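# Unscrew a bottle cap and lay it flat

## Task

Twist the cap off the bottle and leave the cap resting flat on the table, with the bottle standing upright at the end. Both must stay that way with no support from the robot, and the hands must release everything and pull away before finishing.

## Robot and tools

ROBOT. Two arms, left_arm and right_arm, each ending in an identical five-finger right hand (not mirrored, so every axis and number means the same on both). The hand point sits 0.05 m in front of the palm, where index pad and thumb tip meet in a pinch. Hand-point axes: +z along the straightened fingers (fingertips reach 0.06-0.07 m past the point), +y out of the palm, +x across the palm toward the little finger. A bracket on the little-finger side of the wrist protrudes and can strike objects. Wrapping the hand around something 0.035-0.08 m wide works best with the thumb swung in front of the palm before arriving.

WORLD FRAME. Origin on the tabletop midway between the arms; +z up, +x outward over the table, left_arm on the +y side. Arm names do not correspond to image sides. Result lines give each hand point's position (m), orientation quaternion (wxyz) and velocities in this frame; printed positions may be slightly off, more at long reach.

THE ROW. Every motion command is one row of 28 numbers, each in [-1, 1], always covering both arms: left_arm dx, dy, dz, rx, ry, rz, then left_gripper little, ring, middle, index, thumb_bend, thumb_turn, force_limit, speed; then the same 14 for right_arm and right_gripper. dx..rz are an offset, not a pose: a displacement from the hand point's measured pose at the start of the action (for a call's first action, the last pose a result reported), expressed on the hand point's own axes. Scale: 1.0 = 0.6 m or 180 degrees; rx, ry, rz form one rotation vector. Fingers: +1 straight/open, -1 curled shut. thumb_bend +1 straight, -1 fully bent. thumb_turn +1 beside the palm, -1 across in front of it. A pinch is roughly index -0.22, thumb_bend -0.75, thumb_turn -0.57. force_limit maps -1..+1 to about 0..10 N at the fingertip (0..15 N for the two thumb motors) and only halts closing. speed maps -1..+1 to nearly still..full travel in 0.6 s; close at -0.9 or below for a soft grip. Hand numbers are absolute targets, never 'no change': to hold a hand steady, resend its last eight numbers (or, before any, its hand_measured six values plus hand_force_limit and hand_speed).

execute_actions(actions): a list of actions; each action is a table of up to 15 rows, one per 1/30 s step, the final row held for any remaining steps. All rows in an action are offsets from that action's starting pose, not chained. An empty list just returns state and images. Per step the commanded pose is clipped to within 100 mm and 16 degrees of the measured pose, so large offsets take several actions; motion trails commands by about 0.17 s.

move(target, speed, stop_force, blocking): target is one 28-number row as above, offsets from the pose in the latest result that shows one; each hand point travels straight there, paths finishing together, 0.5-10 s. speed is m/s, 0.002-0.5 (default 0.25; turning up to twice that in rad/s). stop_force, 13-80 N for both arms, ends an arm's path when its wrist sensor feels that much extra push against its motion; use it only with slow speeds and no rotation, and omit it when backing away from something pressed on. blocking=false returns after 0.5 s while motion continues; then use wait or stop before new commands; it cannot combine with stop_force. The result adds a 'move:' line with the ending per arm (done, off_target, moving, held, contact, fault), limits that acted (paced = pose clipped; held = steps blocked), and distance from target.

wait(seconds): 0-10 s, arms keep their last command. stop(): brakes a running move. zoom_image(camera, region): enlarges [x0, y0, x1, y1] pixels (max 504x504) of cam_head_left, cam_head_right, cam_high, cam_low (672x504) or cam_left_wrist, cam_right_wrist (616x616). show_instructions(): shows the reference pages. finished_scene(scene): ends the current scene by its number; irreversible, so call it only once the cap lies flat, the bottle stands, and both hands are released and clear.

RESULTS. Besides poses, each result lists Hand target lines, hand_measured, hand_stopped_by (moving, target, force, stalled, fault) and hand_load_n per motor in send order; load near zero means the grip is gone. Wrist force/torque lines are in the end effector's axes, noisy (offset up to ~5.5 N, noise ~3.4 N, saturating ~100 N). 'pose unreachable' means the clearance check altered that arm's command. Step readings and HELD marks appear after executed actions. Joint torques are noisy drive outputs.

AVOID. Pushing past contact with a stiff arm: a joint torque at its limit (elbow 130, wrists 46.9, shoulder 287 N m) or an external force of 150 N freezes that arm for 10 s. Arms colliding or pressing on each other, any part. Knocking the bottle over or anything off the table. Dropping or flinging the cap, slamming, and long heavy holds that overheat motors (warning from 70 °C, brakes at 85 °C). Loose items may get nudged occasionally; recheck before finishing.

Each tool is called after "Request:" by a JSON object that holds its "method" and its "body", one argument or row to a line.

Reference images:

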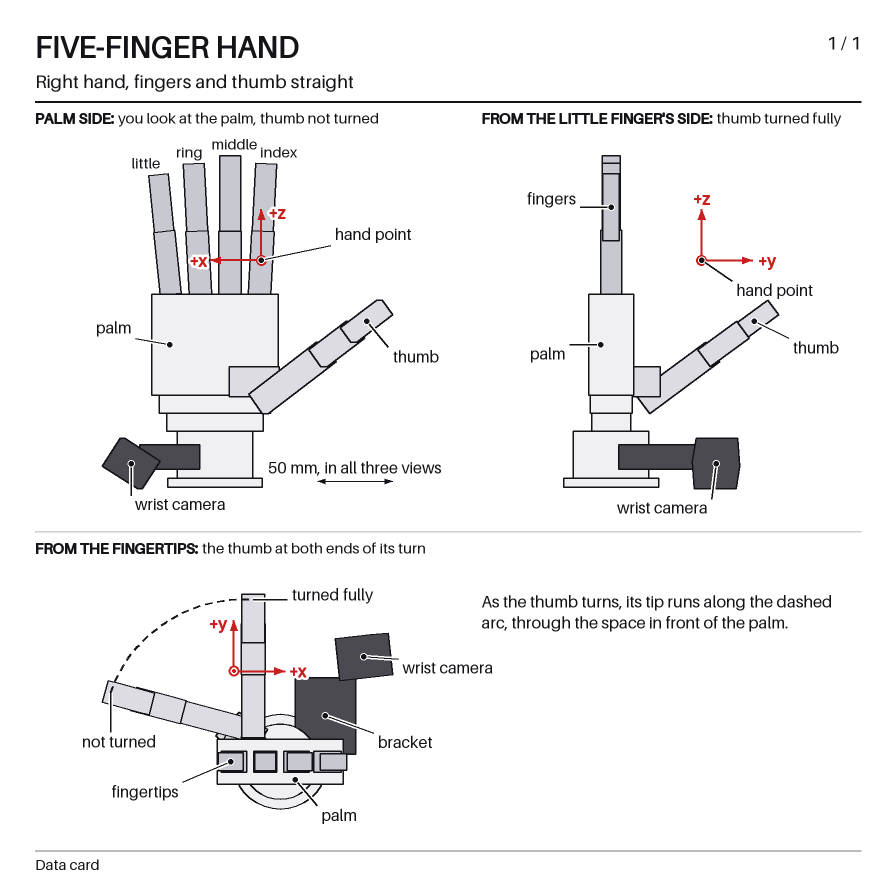

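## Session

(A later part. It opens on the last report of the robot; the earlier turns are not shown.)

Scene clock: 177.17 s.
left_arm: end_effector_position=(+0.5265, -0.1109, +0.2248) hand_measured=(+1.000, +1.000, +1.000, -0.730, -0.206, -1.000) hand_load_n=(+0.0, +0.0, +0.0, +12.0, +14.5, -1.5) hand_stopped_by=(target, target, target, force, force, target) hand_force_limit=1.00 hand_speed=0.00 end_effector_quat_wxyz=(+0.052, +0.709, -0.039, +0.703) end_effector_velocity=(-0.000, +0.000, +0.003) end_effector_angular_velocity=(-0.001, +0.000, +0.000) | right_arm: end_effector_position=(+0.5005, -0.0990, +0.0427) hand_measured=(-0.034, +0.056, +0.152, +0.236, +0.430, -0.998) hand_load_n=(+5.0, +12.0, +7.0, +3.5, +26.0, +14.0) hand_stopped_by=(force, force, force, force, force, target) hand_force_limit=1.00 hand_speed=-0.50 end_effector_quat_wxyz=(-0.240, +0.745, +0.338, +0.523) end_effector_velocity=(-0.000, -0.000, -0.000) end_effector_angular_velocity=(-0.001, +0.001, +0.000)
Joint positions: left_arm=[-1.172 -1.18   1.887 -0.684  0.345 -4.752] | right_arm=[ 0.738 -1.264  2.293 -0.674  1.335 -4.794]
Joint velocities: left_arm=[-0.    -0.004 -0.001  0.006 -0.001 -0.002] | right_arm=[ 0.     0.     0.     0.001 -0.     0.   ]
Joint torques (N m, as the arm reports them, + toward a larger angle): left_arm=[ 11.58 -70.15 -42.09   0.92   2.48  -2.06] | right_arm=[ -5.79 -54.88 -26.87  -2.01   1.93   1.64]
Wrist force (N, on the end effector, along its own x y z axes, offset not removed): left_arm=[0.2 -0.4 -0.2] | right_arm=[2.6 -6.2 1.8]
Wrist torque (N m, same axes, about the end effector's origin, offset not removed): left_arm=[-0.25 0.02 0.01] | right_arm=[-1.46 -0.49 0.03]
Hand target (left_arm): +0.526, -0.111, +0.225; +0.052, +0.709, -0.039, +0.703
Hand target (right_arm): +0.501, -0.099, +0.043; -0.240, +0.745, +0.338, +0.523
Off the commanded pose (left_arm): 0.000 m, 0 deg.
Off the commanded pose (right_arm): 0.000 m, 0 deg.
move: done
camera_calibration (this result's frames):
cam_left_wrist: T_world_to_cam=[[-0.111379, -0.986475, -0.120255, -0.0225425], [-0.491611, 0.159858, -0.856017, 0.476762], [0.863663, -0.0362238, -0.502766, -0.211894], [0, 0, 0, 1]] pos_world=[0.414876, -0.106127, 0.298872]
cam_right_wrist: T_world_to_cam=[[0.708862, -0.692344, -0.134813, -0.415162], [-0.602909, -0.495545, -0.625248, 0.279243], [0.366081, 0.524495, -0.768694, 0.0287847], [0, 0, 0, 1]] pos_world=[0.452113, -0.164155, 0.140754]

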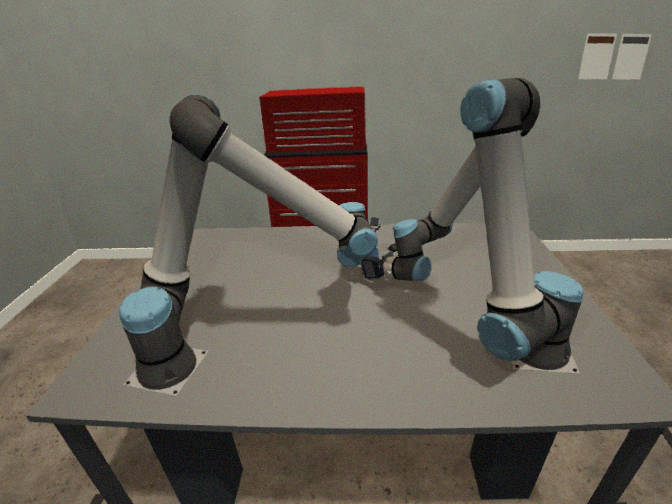

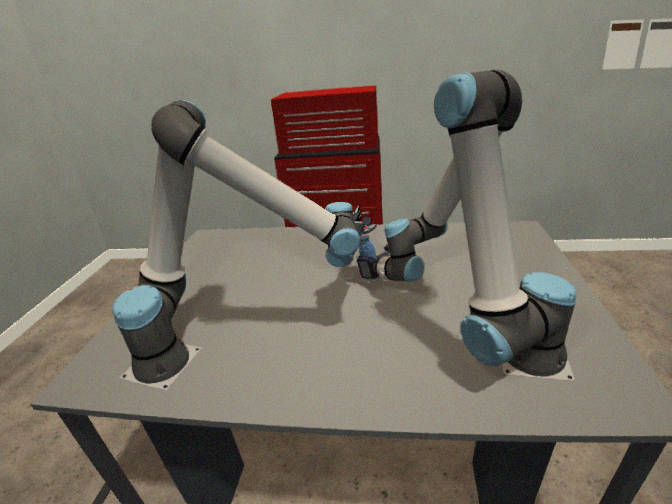

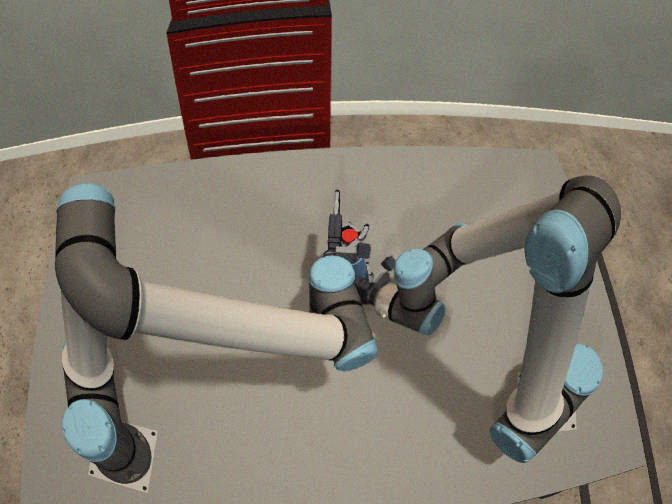

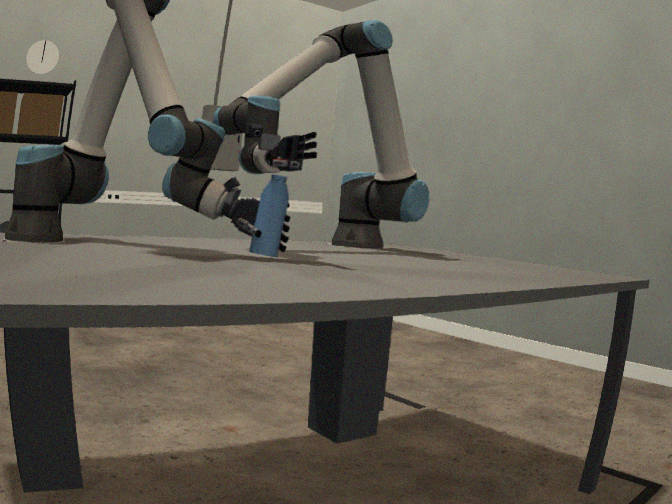

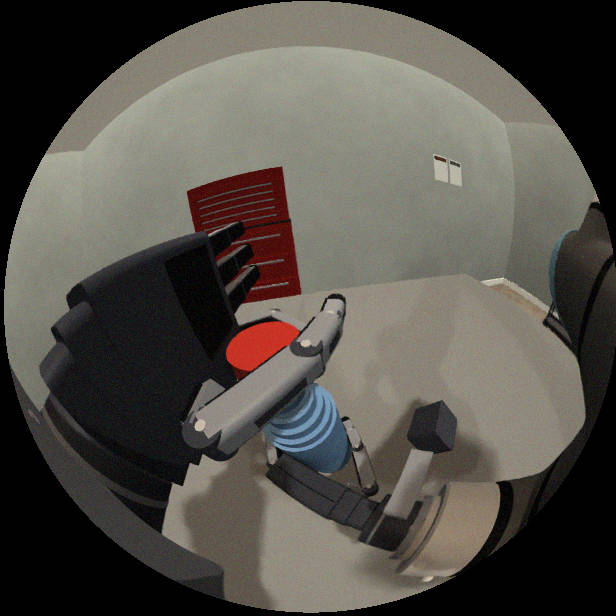

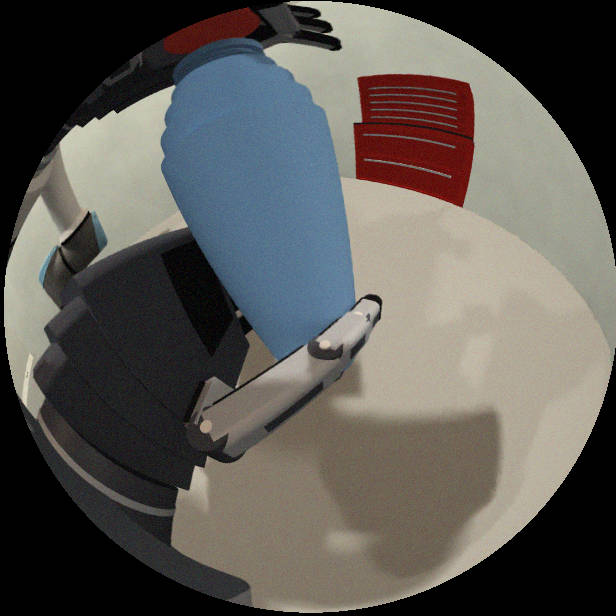

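Request:
{"method": "move", "body": {
  "target": [0,-0.4,0,-0.2,0,0,1,1,1,-1,-1,-1,1,0,0,0,0,0,0,0,-1,-1,-1,-1,-1,-1,1,-0.5],
  "speed": 0.3
}}

Request:
{"method": "move", "body": {
  "target": [-0.31,0,0,0,0,0,1,1,1,-1,-1,-1,1,0,0,0,0,0,0,0,-1,-1,-1,-1,-1,-1,1,-0.5],
  "speed": 0.25
}}

Request:
{"method": "move", "body": {
  "target": [-0.05,0,0,0,0,0,1,1,1,-1,-1,-1,1,0,0,0,0,0,0,0,-1,-1,-1,-1,-1,-1,1,-0.5],
  "speed": 0.01,
  "stop_force": 13
}}

Scene clock: 179.20 s.
left_arm: end_effector_position=(+0.5570, +0.1267, +0.2204) hand_measured=(+1.000, +1.000, +1.000, -0.730, -0.206, -1.000) hand_load_n=(+0.0, +0.0, +0.0, +12.0, +14.5, -1.5) hand_stopped_by=(target, target, target, force, force, target) hand_force_limit=1.00 hand_speed=0.00 end_effector_quat_wxyz=(+0.268, +0.658, -0.253, +0.656) end_effector_velocity=(+0.001, +0.002, +0.000) end_effector_angular_velocity=(-0.001, -0.000, -0.018) | right_arm: end_effector_position=(+0.5005, -0.0990, +0.0427) hand_measured=(-0.034, +0.056, +0.152, +0.236, +0.430, -0.998) hand_load_n=(+5.0, +12.0, +7.0, +3.5, +26.0, +14.0) hand_stopped_by=(force, force, force, force, force, target) hand_force_limit=1.00 hand_speed=-0.50 end_effector_quat_wxyz=(-0.240, +0.745, +0.338, +0.523) end_effector_velocity=(+0.000, +0.000, +0.001) end_effector_angular_velocity=(+0.001, -0.001, +0.000)
Joint positions: left_arm=[-0.663 -1.427  2.248 -0.826  1.48  -4.732] | right_arm=[ 0.738 -1.264  2.293 -0.674  1.335 -4.794]
Joint velocities: left_arm=[ 0.015  0.004 -0.005 -0.     0.032 -0.001] | right_arm=[ 0.    -0.001  0.    -0.001 -0.     0.   ]
Joint torques (N m, as the arm reports them, + toward a larger angle): left_arm=[ 12.66 -33.61 -40.09  -3.36   2.21  -1.97] | right_arm=[ -4.74 -53.23 -26.68  -2.17   1.49   1.77]
Wrist force (N, on the end effector, along its own x y z axes, offset not removed): left_arm=[-3.0 -0.1 -4.4] | right_arm=[-2.1 -2.7 -1.0]
Wrist torque (N m, same axes, about the end effector's origin, offset not removed): left_arm=[0.04 0.53 -0.18] | right_arm=[-0.51 0.31 -0.04]
Hand target (left_arm): +0.557, +0.127, +0.220; +0.268, +0.658, -0.254, +0.656
Hand target (right_arm): +0.501, -0.099, +0.043; -0.240, +0.745, +0.338, +0.523
Off the commanded pose (left_arm): 0.000 m, 0 deg.
Off the commanded pose (right_arm): 0.000 m, 0 deg.
move: done
camera_calibration (this result's frames):
cam_left_wrist: T_world_to_cam=[[-0.66722, -0.735246, -0.119295, 0.492272], [-0.297659, 0.410004, -0.862146, 0.311681], [0.6828, -0.539732, -0.492416, -0.0695994], [0, 0, 0, 1]] pos_world=[0.468751, 0.196586, 0.293168]
cam_right_wrist: T_world_to_cam=[[0.708862, -0.692344, -0.134813, -0.415162], [-0.602909, -0.495545, -0.625248, 0.279243], [0.366081, 0.524495, -0.768694, 0.0287848], [0, 0, 0, 1]] pos_world=[0.452113, -0.164155, 0.140754]

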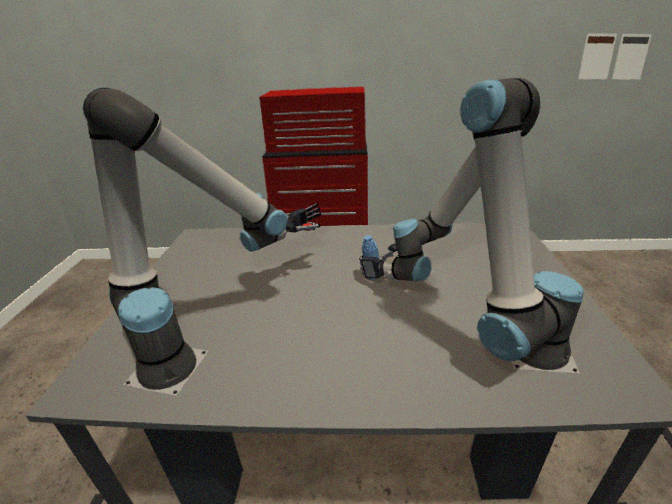

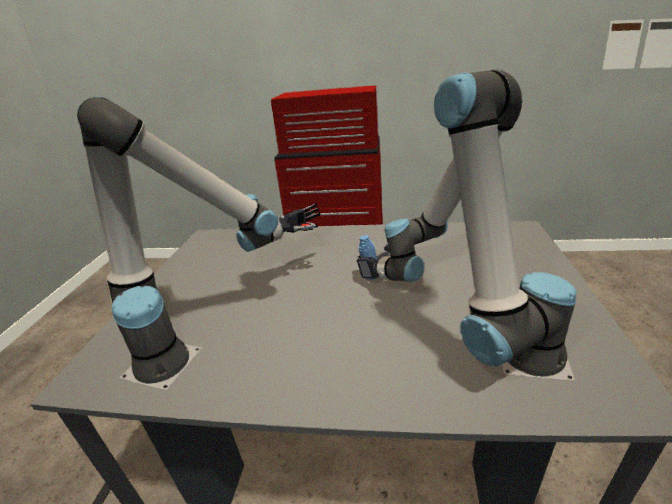

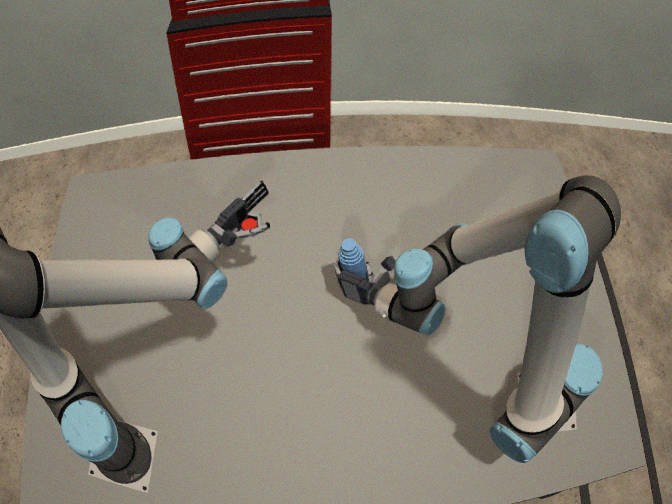

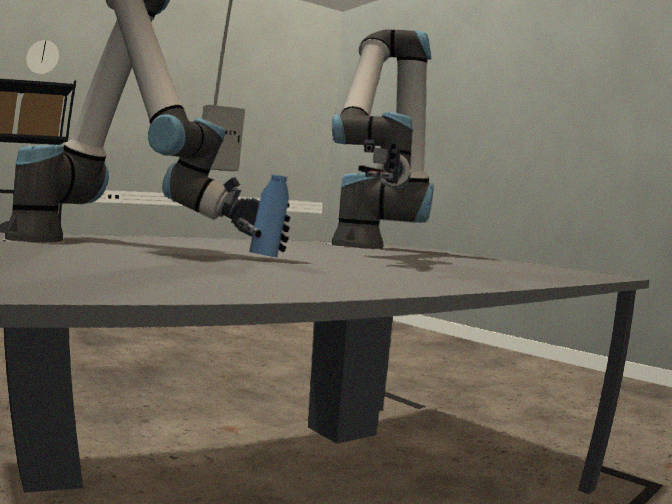

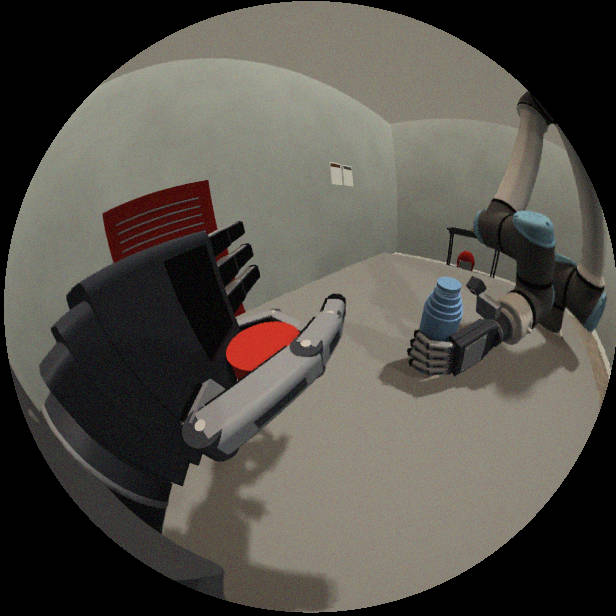

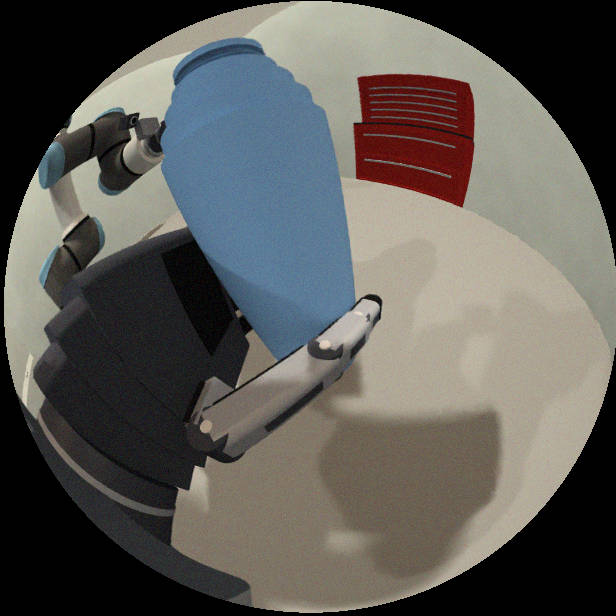

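Scene clock: 180.63 s.
left_arm: end_effector_position=(+0.5551, +0.1236, +0.0350) hand_measured=(+1.000, +1.000, +1.000, -0.730, -0.206, -1.000) hand_load_n=(+0.0, +0.0, +0.0, +12.0, +14.5, -1.5) hand_stopped_by=(target, target, target, force, force, target) hand_force_limit=1.00 hand_speed=0.00 end_effector_quat_wxyz=(+0.268, +0.659, -0.253, +0.656) end_effector_velocity=(+0.001, -0.000, -0.004) end_effector_angular_velocity=(+0.000, +0.001, +0.001) | right_arm: end_effector_position=(+0.5005, -0.0990, +0.0427) hand_measured=(-0.034, +0.056, +0.152, +0.236, +0.430, -0.998) hand_load_n=(+5.0, +12.0, +7.0, +3.5, +26.0, +14.0) hand_stopped_by=(force, force, force, force, force, target) hand_force_limit=1.00 hand_speed=-0.50 end_effector_quat_wxyz=(-0.240, +0.745, +0.338, +0.523) end_effector_velocity=(-0.001, -0.000, -0.001) end_effector_angular_velocity=(-0.000, +0.001, +0.000)
Joint positions: left_arm=[-0.67  -1.084  2.315 -1.236  1.473 -4.732] | right_arm=[ 0.738 -1.264  2.293 -0.674  1.335 -4.794]
Joint velocities: left_arm=[ 0.     0.008 -0.001 -0.007 -0.    -0.   ] | right_arm=[ 0.     0.001  0.001 -0.001 -0.     0.   ]
Joint torques (N m, as the arm reports them, + toward a larger angle): left_arm=[-10.39 -44.74 -25.07  -3.74  -2.63  -2.3 ] | right_arm=[ -8.39 -51.24 -26.68  -1.81   1.79   2.19]
Wrist force (N, on the end effector, along its own x y z axes, offset not removed): left_arm=[0.3 -0.8 -2.4] | right_arm=[-2.8 -1.9 -6.6]
Wrist torque (N m, same axes, about the end effector's origin, offset not removed): left_arm=[-0.19 0.06 0.12] | right_arm=[-0.04 0.89 -0.26]
Hand target (left_arm): +0.555, +0.124, +0.035; +0.268, +0.658, -0.253, +0.656
Hand target (right_arm): +0.501, -0.099, +0.043; -0.240, +0.745, +0.338, +0.523
Off the commanded pose (left_arm): 0.001 m, 0 deg.
Off the commanded pose (right_arm): 0.000 m, 0 deg.
move: done
camera_calibration (this result's frames):
cam_left_wrist: T_world_to_cam=[[-0.667237, -0.735221, -0.119352, 0.466679], [-0.297741, 0.41015, -0.862048, 0.152529], [0.682749, -0.539654, -0.492573, -0.161273], [0, 0, 0, 1]] pos_world=[0.466909, 0.193521, 0.107748]
cam_right_wrist: T_world_to_cam=[[0.708862, -0.692344, -0.134813, -0.415162], [-0.602909, -0.495545, -0.625248, 0.279243], [0.366081, 0.524495, -0.768694, 0.0287849], [0, 0, 0, 1]] pos_world=[0.452113, -0.164155, 0.140754]

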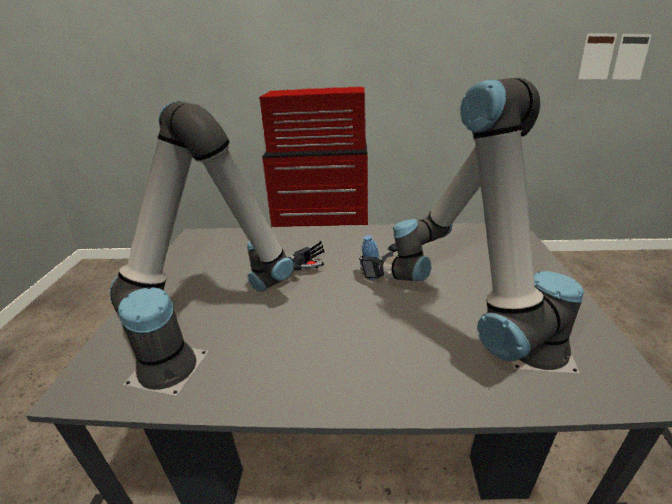

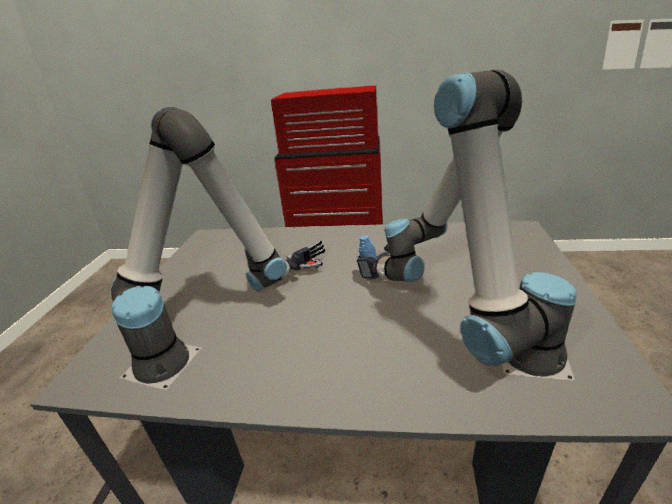

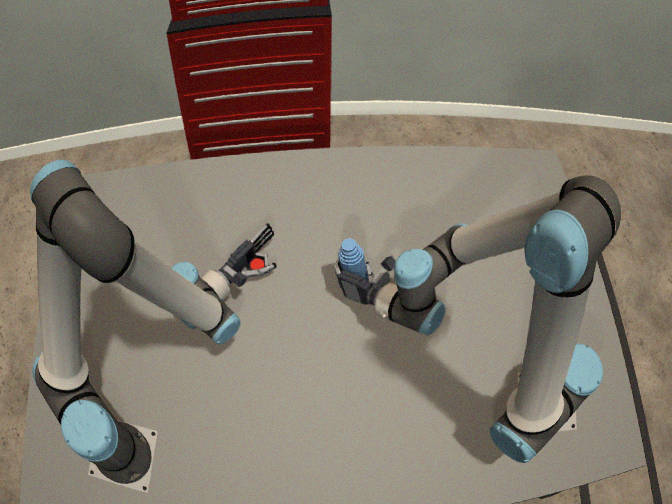

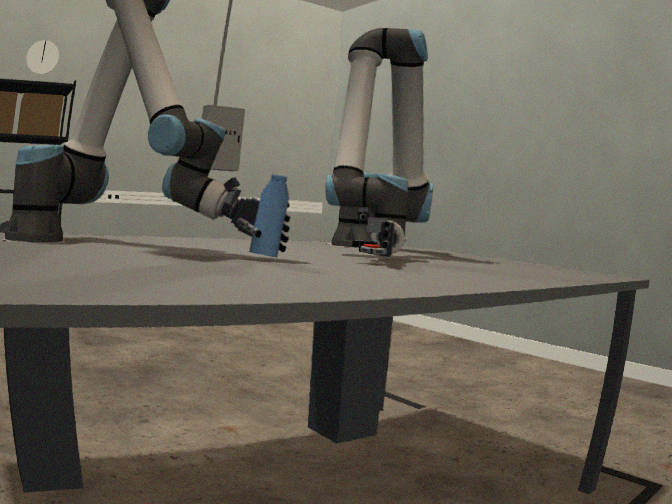

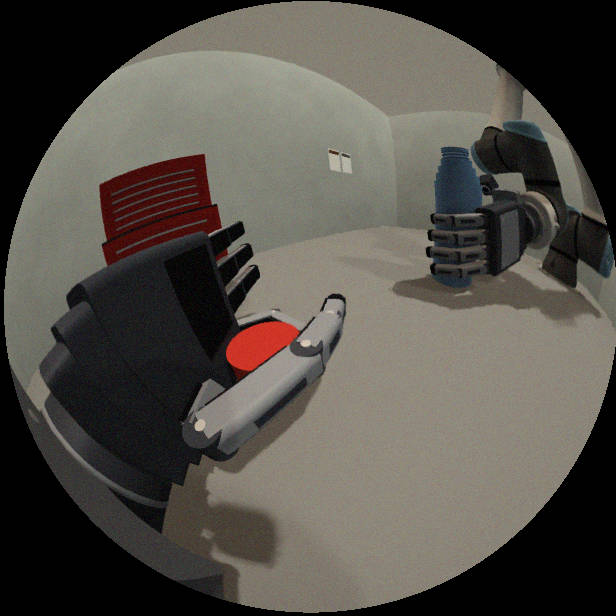

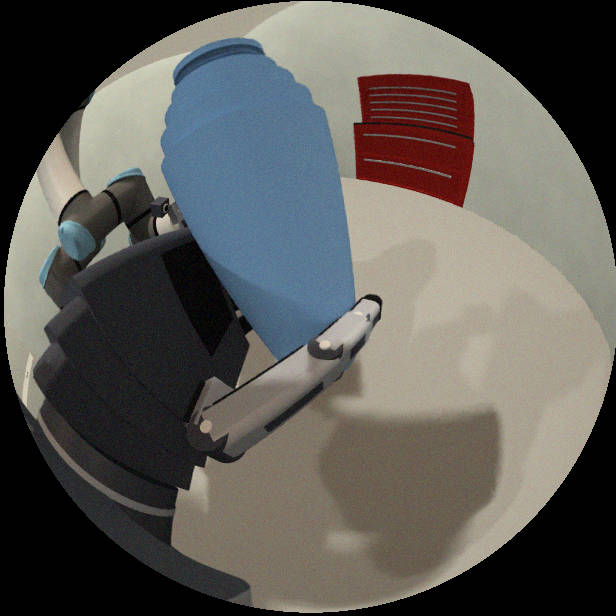

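Scene clock: 192.53 s.
left_arm: end_effector_position=(+0.5550, +0.1233, +0.0186) hand_measured=(+1.000, +1.000, +1.000, -0.730, -0.206, -1.000) hand_load_n=(+0.0, +0.0, +0.0, +12.0, +14.5, -1.5) hand_stopped_by=(target, target, target, force, force, target) hand_force_limit=1.00 hand_speed=0.00 end_effector_quat_wxyz=(+0.268, +0.659, -0.253, +0.656) end_effector_velocity=(-0.000, +0.001, -0.001) end_effector_angular_velocity=(+0.001, +0.001, +0.000) | right_arm: end_effector_position=(+0.5005, -0.0990, +0.0427) hand_measured=(-0.034, +0.056, +0.152, +0.236, +0.430, -0.998) hand_load_n=(+5.0, +12.0, +7.0, +3.5, +26.0, +14.0) hand_stopped_by=(force, force, force, force, force, target) hand_force_limit=1.00 hand_speed=-0.50 end_effector_quat_wxyz=(-0.240, +0.745, +0.338, +0.523) end_effector_velocity=(+0.000, -0.000, +0.001) end_effector_angular_velocity=(+0.000, -0.000, -0.000)
Joint positions: left_arm=[-0.67  -1.049  2.315 -1.27   1.472 -4.732] | right_arm=[ 0.738 -1.264  2.293 -0.674  1.335 -4.794]
Joint velocities: left_arm=[ 0.001  0.     0.001  0.     0.    -0.   ] | right_arm=[-0.    -0.001 -0.     0.001 -0.    -0.   ]
Joint torques (N m, as the arm reports them, + toward a larger angle): left_arm=[ -0.08 -52.18 -15.01  -1.55  -0.12  -0.32] | right_arm=[ -6.27 -55.35 -26.97  -2.42   1.49   2.25]
Wrist force (N, on the end effector, along its own x y z axes, offset not removed): left_arm=[-0.9 1.4 -4.1] | right_arm=[1.3 0.6 0.4]
Wrist torque (N m, same axes, about the end effector's origin, offset not removed): left_arm=[0.24 0.20 0.03] | right_arm=[0.02 -0.01 0.18]
Hand target (left_arm): +0.555, +0.123, +0.019; +0.268, +0.659, -0.253, +0.656
Hand target (right_arm): +0.501, -0.099, +0.043; -0.240, +0.745, +0.338, +0.523
Off the commanded pose (left_arm): 0.014 m, 0 deg.
Off the commanded pose (right_arm): 0.000 m, 0 deg.
FORCE FAULT: contact force on the left arm reached its limit, and that arm stopped for 10 seconds. The contact can be on any part of that arm, not only on its tool. That time counts as 17 of the actions that you can send in this scene. That arm's remaining commands of this call were not run. That arm holds still and accepts commands again. Move the arm away from the contact; if what it grips holds it there, let go first. Pushing or pulling that hard again can fault the arm again.
move: fault (left_arm)
camera_calibration (this result's frames):
cam_left_wrist: T_world_to_cam=[[-0.667235, -0.735227, -0.119326, 0.464396], [-0.297705, 0.41009, -0.862089, 0.138471], [0.682765, -0.539692, -0.492508, -0.169431], [0, 0, 0, 1]] pos_world=[0.466766, 0.19321, 0.0913428]
cam_right_wrist: T_world_to_cam=[[0.708862, -0.692344, -0.134813, -0.415162], [-0.602909, -0.495545, -0.625248, 0.279243], [0.366081, 0.524495, -0.768694, 0.0287848], [0, 0, 0, 1]] pos_world=[0.452113, -0.164155, 0.140754]

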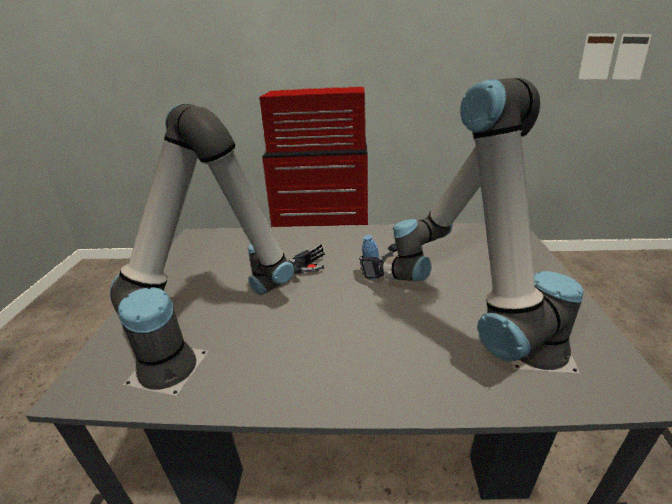

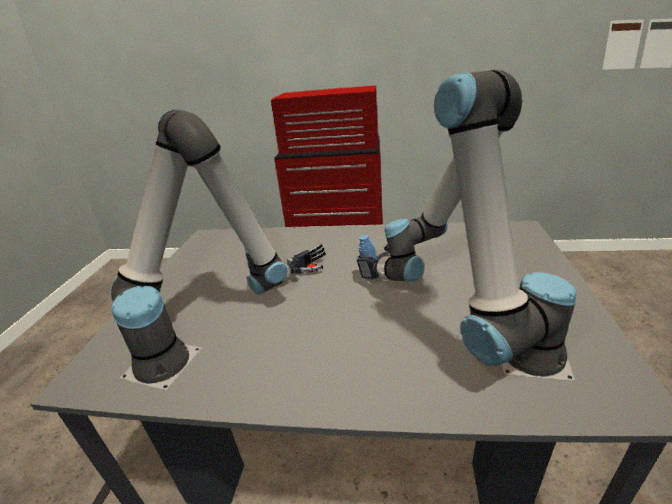

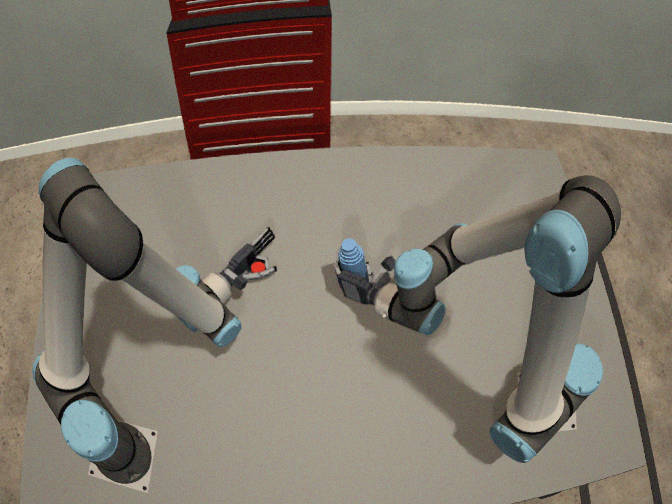

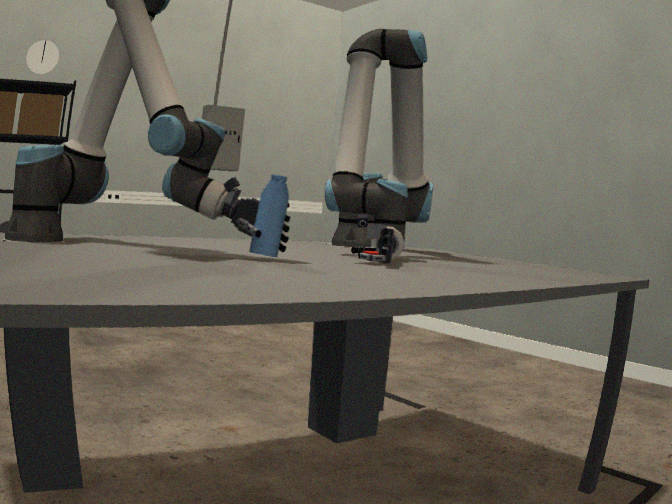

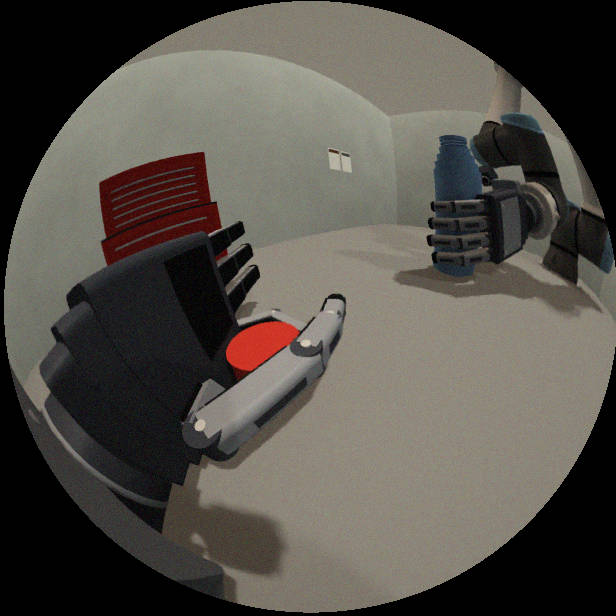

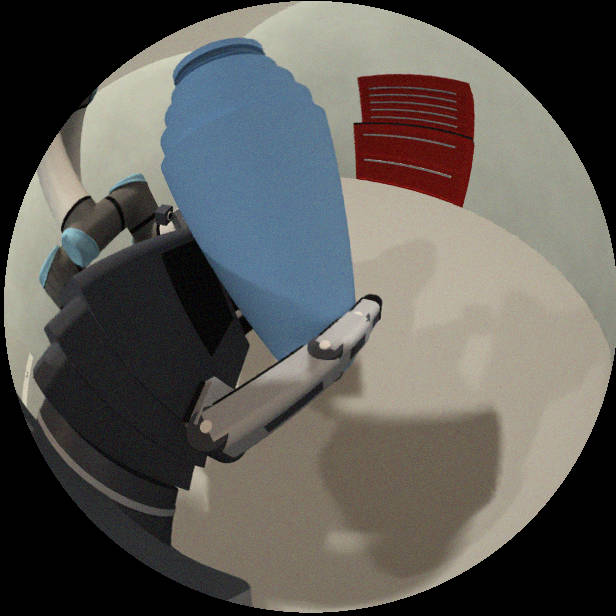

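Wrist hit the table (lesson: stop at z≈0.023). Release both hands slowly.

Request:
{"method": "execute_actions", "body": {
  "actions": [
    [[0.004,0,0,0,0,0,1,1,1,0.5,0.5,-1,1,-0.5,0,0,0,0,0,0,0.6,0.6,0.6,0.6,0.8,-1,1,-0.7]],
    [[0,0,0,0,0,0,1,1,1,0.5,0.5,-1,1,-0.5,0,0,0,0,0,0,0.6,0.6,0.6,0.6,0.8,-1,1,-0.7]],
    [[0,0,0,0,0,0,1,1,1,0.5,0.5,-1,1,-0.5,0,0,0,0,0,0,0.6,0.6,0.6,0.6,0.8,-1,1,-0.7]],
    [[0,0,0,0,0,0,1,1,1,0.5,0.5,-1,1,-0.5,0,0,0,0,0,0,0.6,0.6,0.6,0.6,0.8,-1,1,-0.7]]
  ]
}}

Scene clock: 194.77 s.
left_arm: end_effector_position=(+0.5550, +0.1233, +0.0210) hand_measured=(+1.000, +1.000, +1.000, +0.500, +0.500, -1.000) hand_load_n=(+0.0, +0.0, +0.0, +0.0, +0.0, +0.0) hand_stopped_by=(target, target, target, target, target, target) hand_force_limit=1.00 hand_speed=-0.50 end_effector_quat_wxyz=(+0.268, +0.659, -0.253, +0.656) end_effector_velocity=(-0.000, -0.000, +0.000) end_effector_angular_velocity=(-0.001, -0.000, -0.001) | right_arm: end_effector_position=(+0.5005, -0.0990, +0.0427) hand_measured=(+0.600, +0.600, +0.600, +0.600, +0.800, -1.000) hand_load_n=(+0.0, +0.0, +0.0, +0.0, +0.0, +0.0) hand_stopped_by=(target, target, target, target, target, target) hand_force_limit=1.00 hand_speed=-0.70 end_effector_quat_wxyz=(-0.240, +0.745, +0.338, +0.523) end_effector_velocity=(-0.001, -0.000, -0.000) end_effector_angular_velocity=(-0.000, +0.001, +0.000)
Joint positions: left_arm=[-0.67  -1.054  2.315 -1.265  1.472 -4.732] | right_arm=[ 0.738 -1.264  2.293 -0.674  1.335 -4.794]
Joint velocities: left_arm=[-0.    -0.     0.    -0.001  0.    -0.   ] | right_arm=[ 0.     0.     0.001 -0.    -0.     0.   ]
Joint torques (N m, as the arm reports them, + toward a larger angle): left_arm=[  8.74 -52.89  -7.37  -1.03   1.84  -0.41] | right_arm=[ -8.97 -52.83 -26.18  -1.8    1.83   1.57]
Wrist force (N, on the end effector, along its own x y z axes, offset not removed): left_arm=[-1.6 -1.1 -2.4] | right_arm=[1.9 -0.6 -3.9]
Wrist torque (N m, same axes, about the end effector's origin, offset not removed): left_arm=[-0.20 0.31 -0.08] | right_arm=[-0.03 -0.06 0.06]
Hand target (left_arm): +0.555, +0.123, +0.021; +0.268, +0.659, -0.253, +0.656
Hand target (right_arm): +0.501, -0.099, +0.043; -0.240, +0.745, +0.338, +0.523
Off the commanded pose (left_arm): 0.000 m, 0 deg.
Off the commanded pose (right_arm): 0.000 m, 0 deg.
Step readings (end_effector_position; steps 1 to 15: 1st action; 16 to 30: 2nd action; 31 to 45: 3rd action; 46 to 60: 4th action):
0: left_arm (+0.5550, +0.1233, +0.0186) | right_arm (+0.5005, -0.0990, +0.0427)
1: left_arm (+0.5550, +0.1233, +0.0186) | right_arm (+0.5005, -0.0990, +0.0427)
2: left_arm (+0.5550, +0.1233, +0.0189) | right_arm (+0.5005, -0.0990, +0.0427)
4: left_arm (+0.5550, +0.1233, +0.0197) | right_arm (+0.5005, -0.0990, +0.0427)
8: left_arm (+0.5550, +0.1232, +0.0206) | right_arm (+0.5005, -0.0990, +0.0427)
15: left_arm (+0.5550, +0.1233, +0.0209) | right_arm (+0.5005, -0.0990, +0.0427)
16: left_arm (+0.5550, +0.1233, +0.0210) | right_arm (+0.5005, -0.0990, +0.0427)
17: left_arm (+0.5550, +0.1233, +0.0210) | right_arm (+0.5005, -0.0990, +0.0427)
19: left_arm (+0.5550, +0.1233, +0.0210) | right_arm (+0.5005, -0.0990, +0.0427)
23: left_arm (+0.5550, +0.1233, +0.0210) | right_arm (+0.5005, -0.0990, +0.0427)
30: left_arm (+0.5550, +0.1233, +0.0210) | right_arm (+0.5005, -0.0990, +0.0427)
31: left_arm (+0.5550, +0.1233, +0.0210) | right_arm (+0.5005, -0.0990, +0.0427)
32: left_arm (+0.5550, +0.1233, +0.0210) | right_arm (+0.5005, -0.0990, +0.0427)
34: left_arm (+0.5550, +0.1233, +0.0210) | right_arm (+0.5005, -0.0990, +0.0427)
38: left_arm (+0.5550, +0.1233, +0.0210) | right_arm (+0.5005, -0.0990, +0.0427)
45: left_arm (+0.5550, +0.1233, +0.0210) | right_arm (+0.5005, -0.0990, +0.0427)
46: left_arm (+0.5550, +0.1233, +0.0210) | right_arm (+0.5005, -0.0990, +0.0427)
47: left_arm (+0.5550, +0.1233, +0.0210) | right_arm (+0.5005, -0.0990, +0.0427)
49: left_arm (+0.5550, +0.1233, +0.0210) | right_arm (+0.5005, -0.0990, +0.0427)
53: left_arm (+0.5550, +0.1233, +0.0210) | right_arm (+0.5005, -0.0990, +0.0427)
60: end_effector_position above
camera_calibration (this result's frames):
cam_left_wrist: T_world_to_cam=[[-0.667231, -0.735232, -0.119323, 0.464701], [-0.297688, 0.410069, -0.862105, 0.140502], [0.682777, -0.539702, -0.49248, -0.168287], [0, 0, 0, 1]] pos_world=[0.466792, 0.193222, 0.0936986]
cam_right_wrist: T_world_to_cam=[[0.708862, -0.692344, -0.134813, -0.415162], [-0.602909, -0.495545, -0.625248, 0.279243], [0.366081, 0.524494, -0.768694, 0.0287848], [0, 0, 0, 1]] pos_world=[0.452113, -0.164155, 0.140754]

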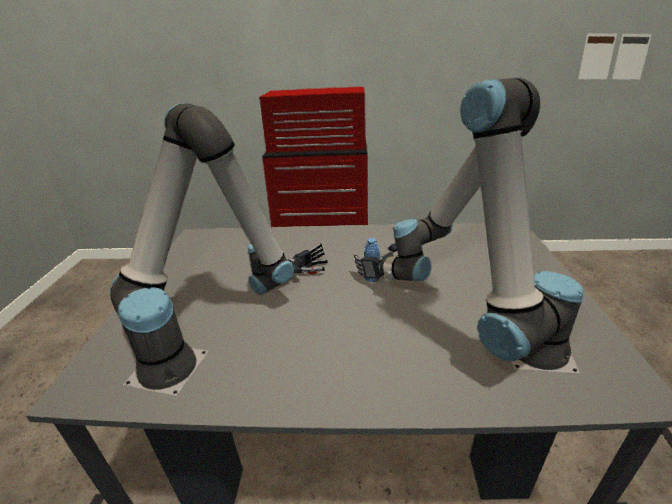

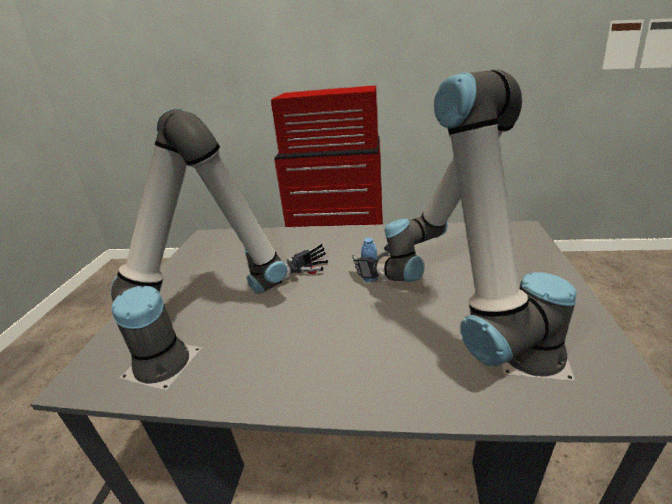

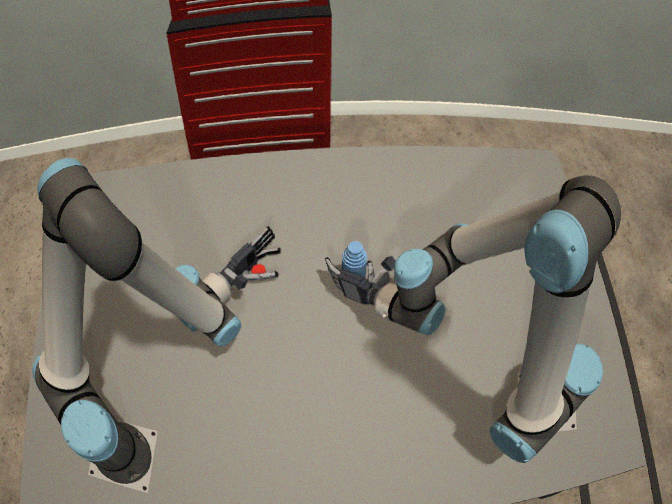

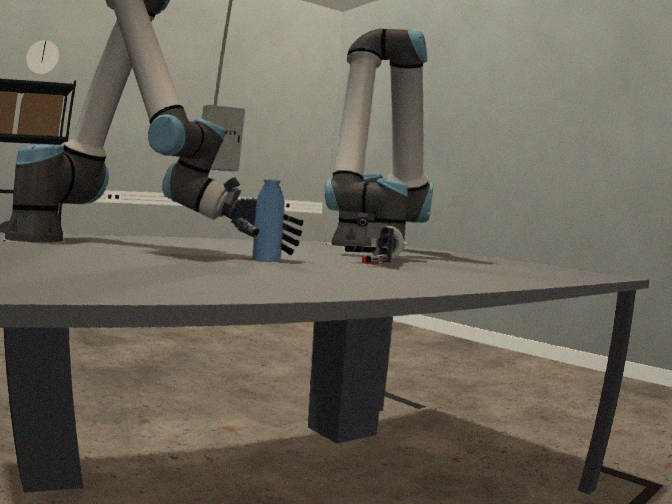

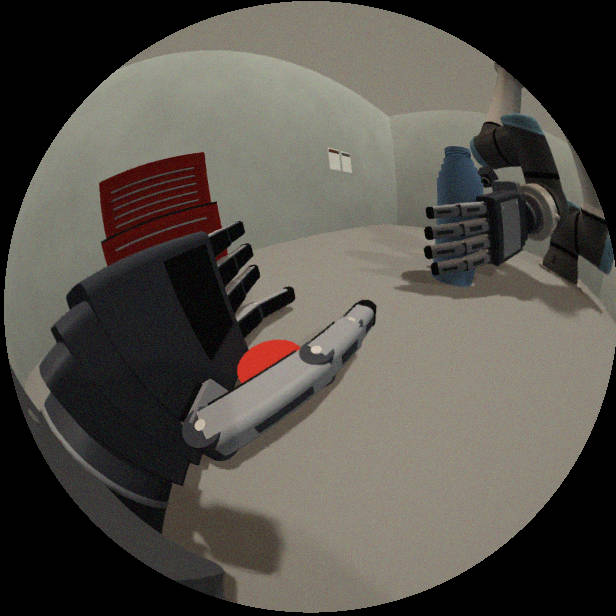

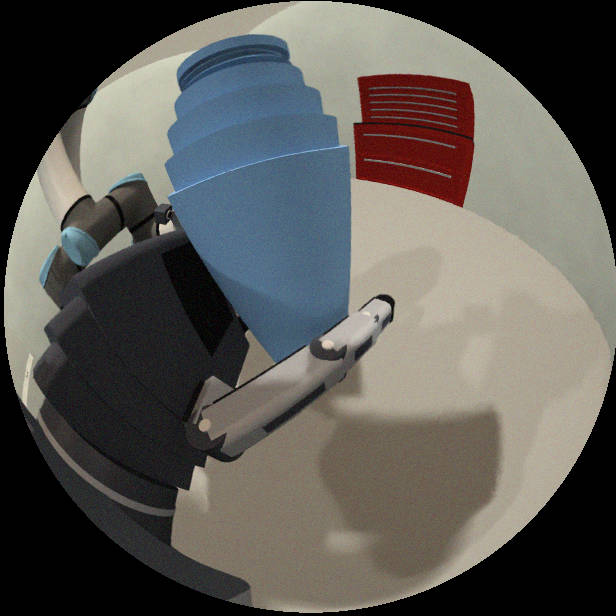

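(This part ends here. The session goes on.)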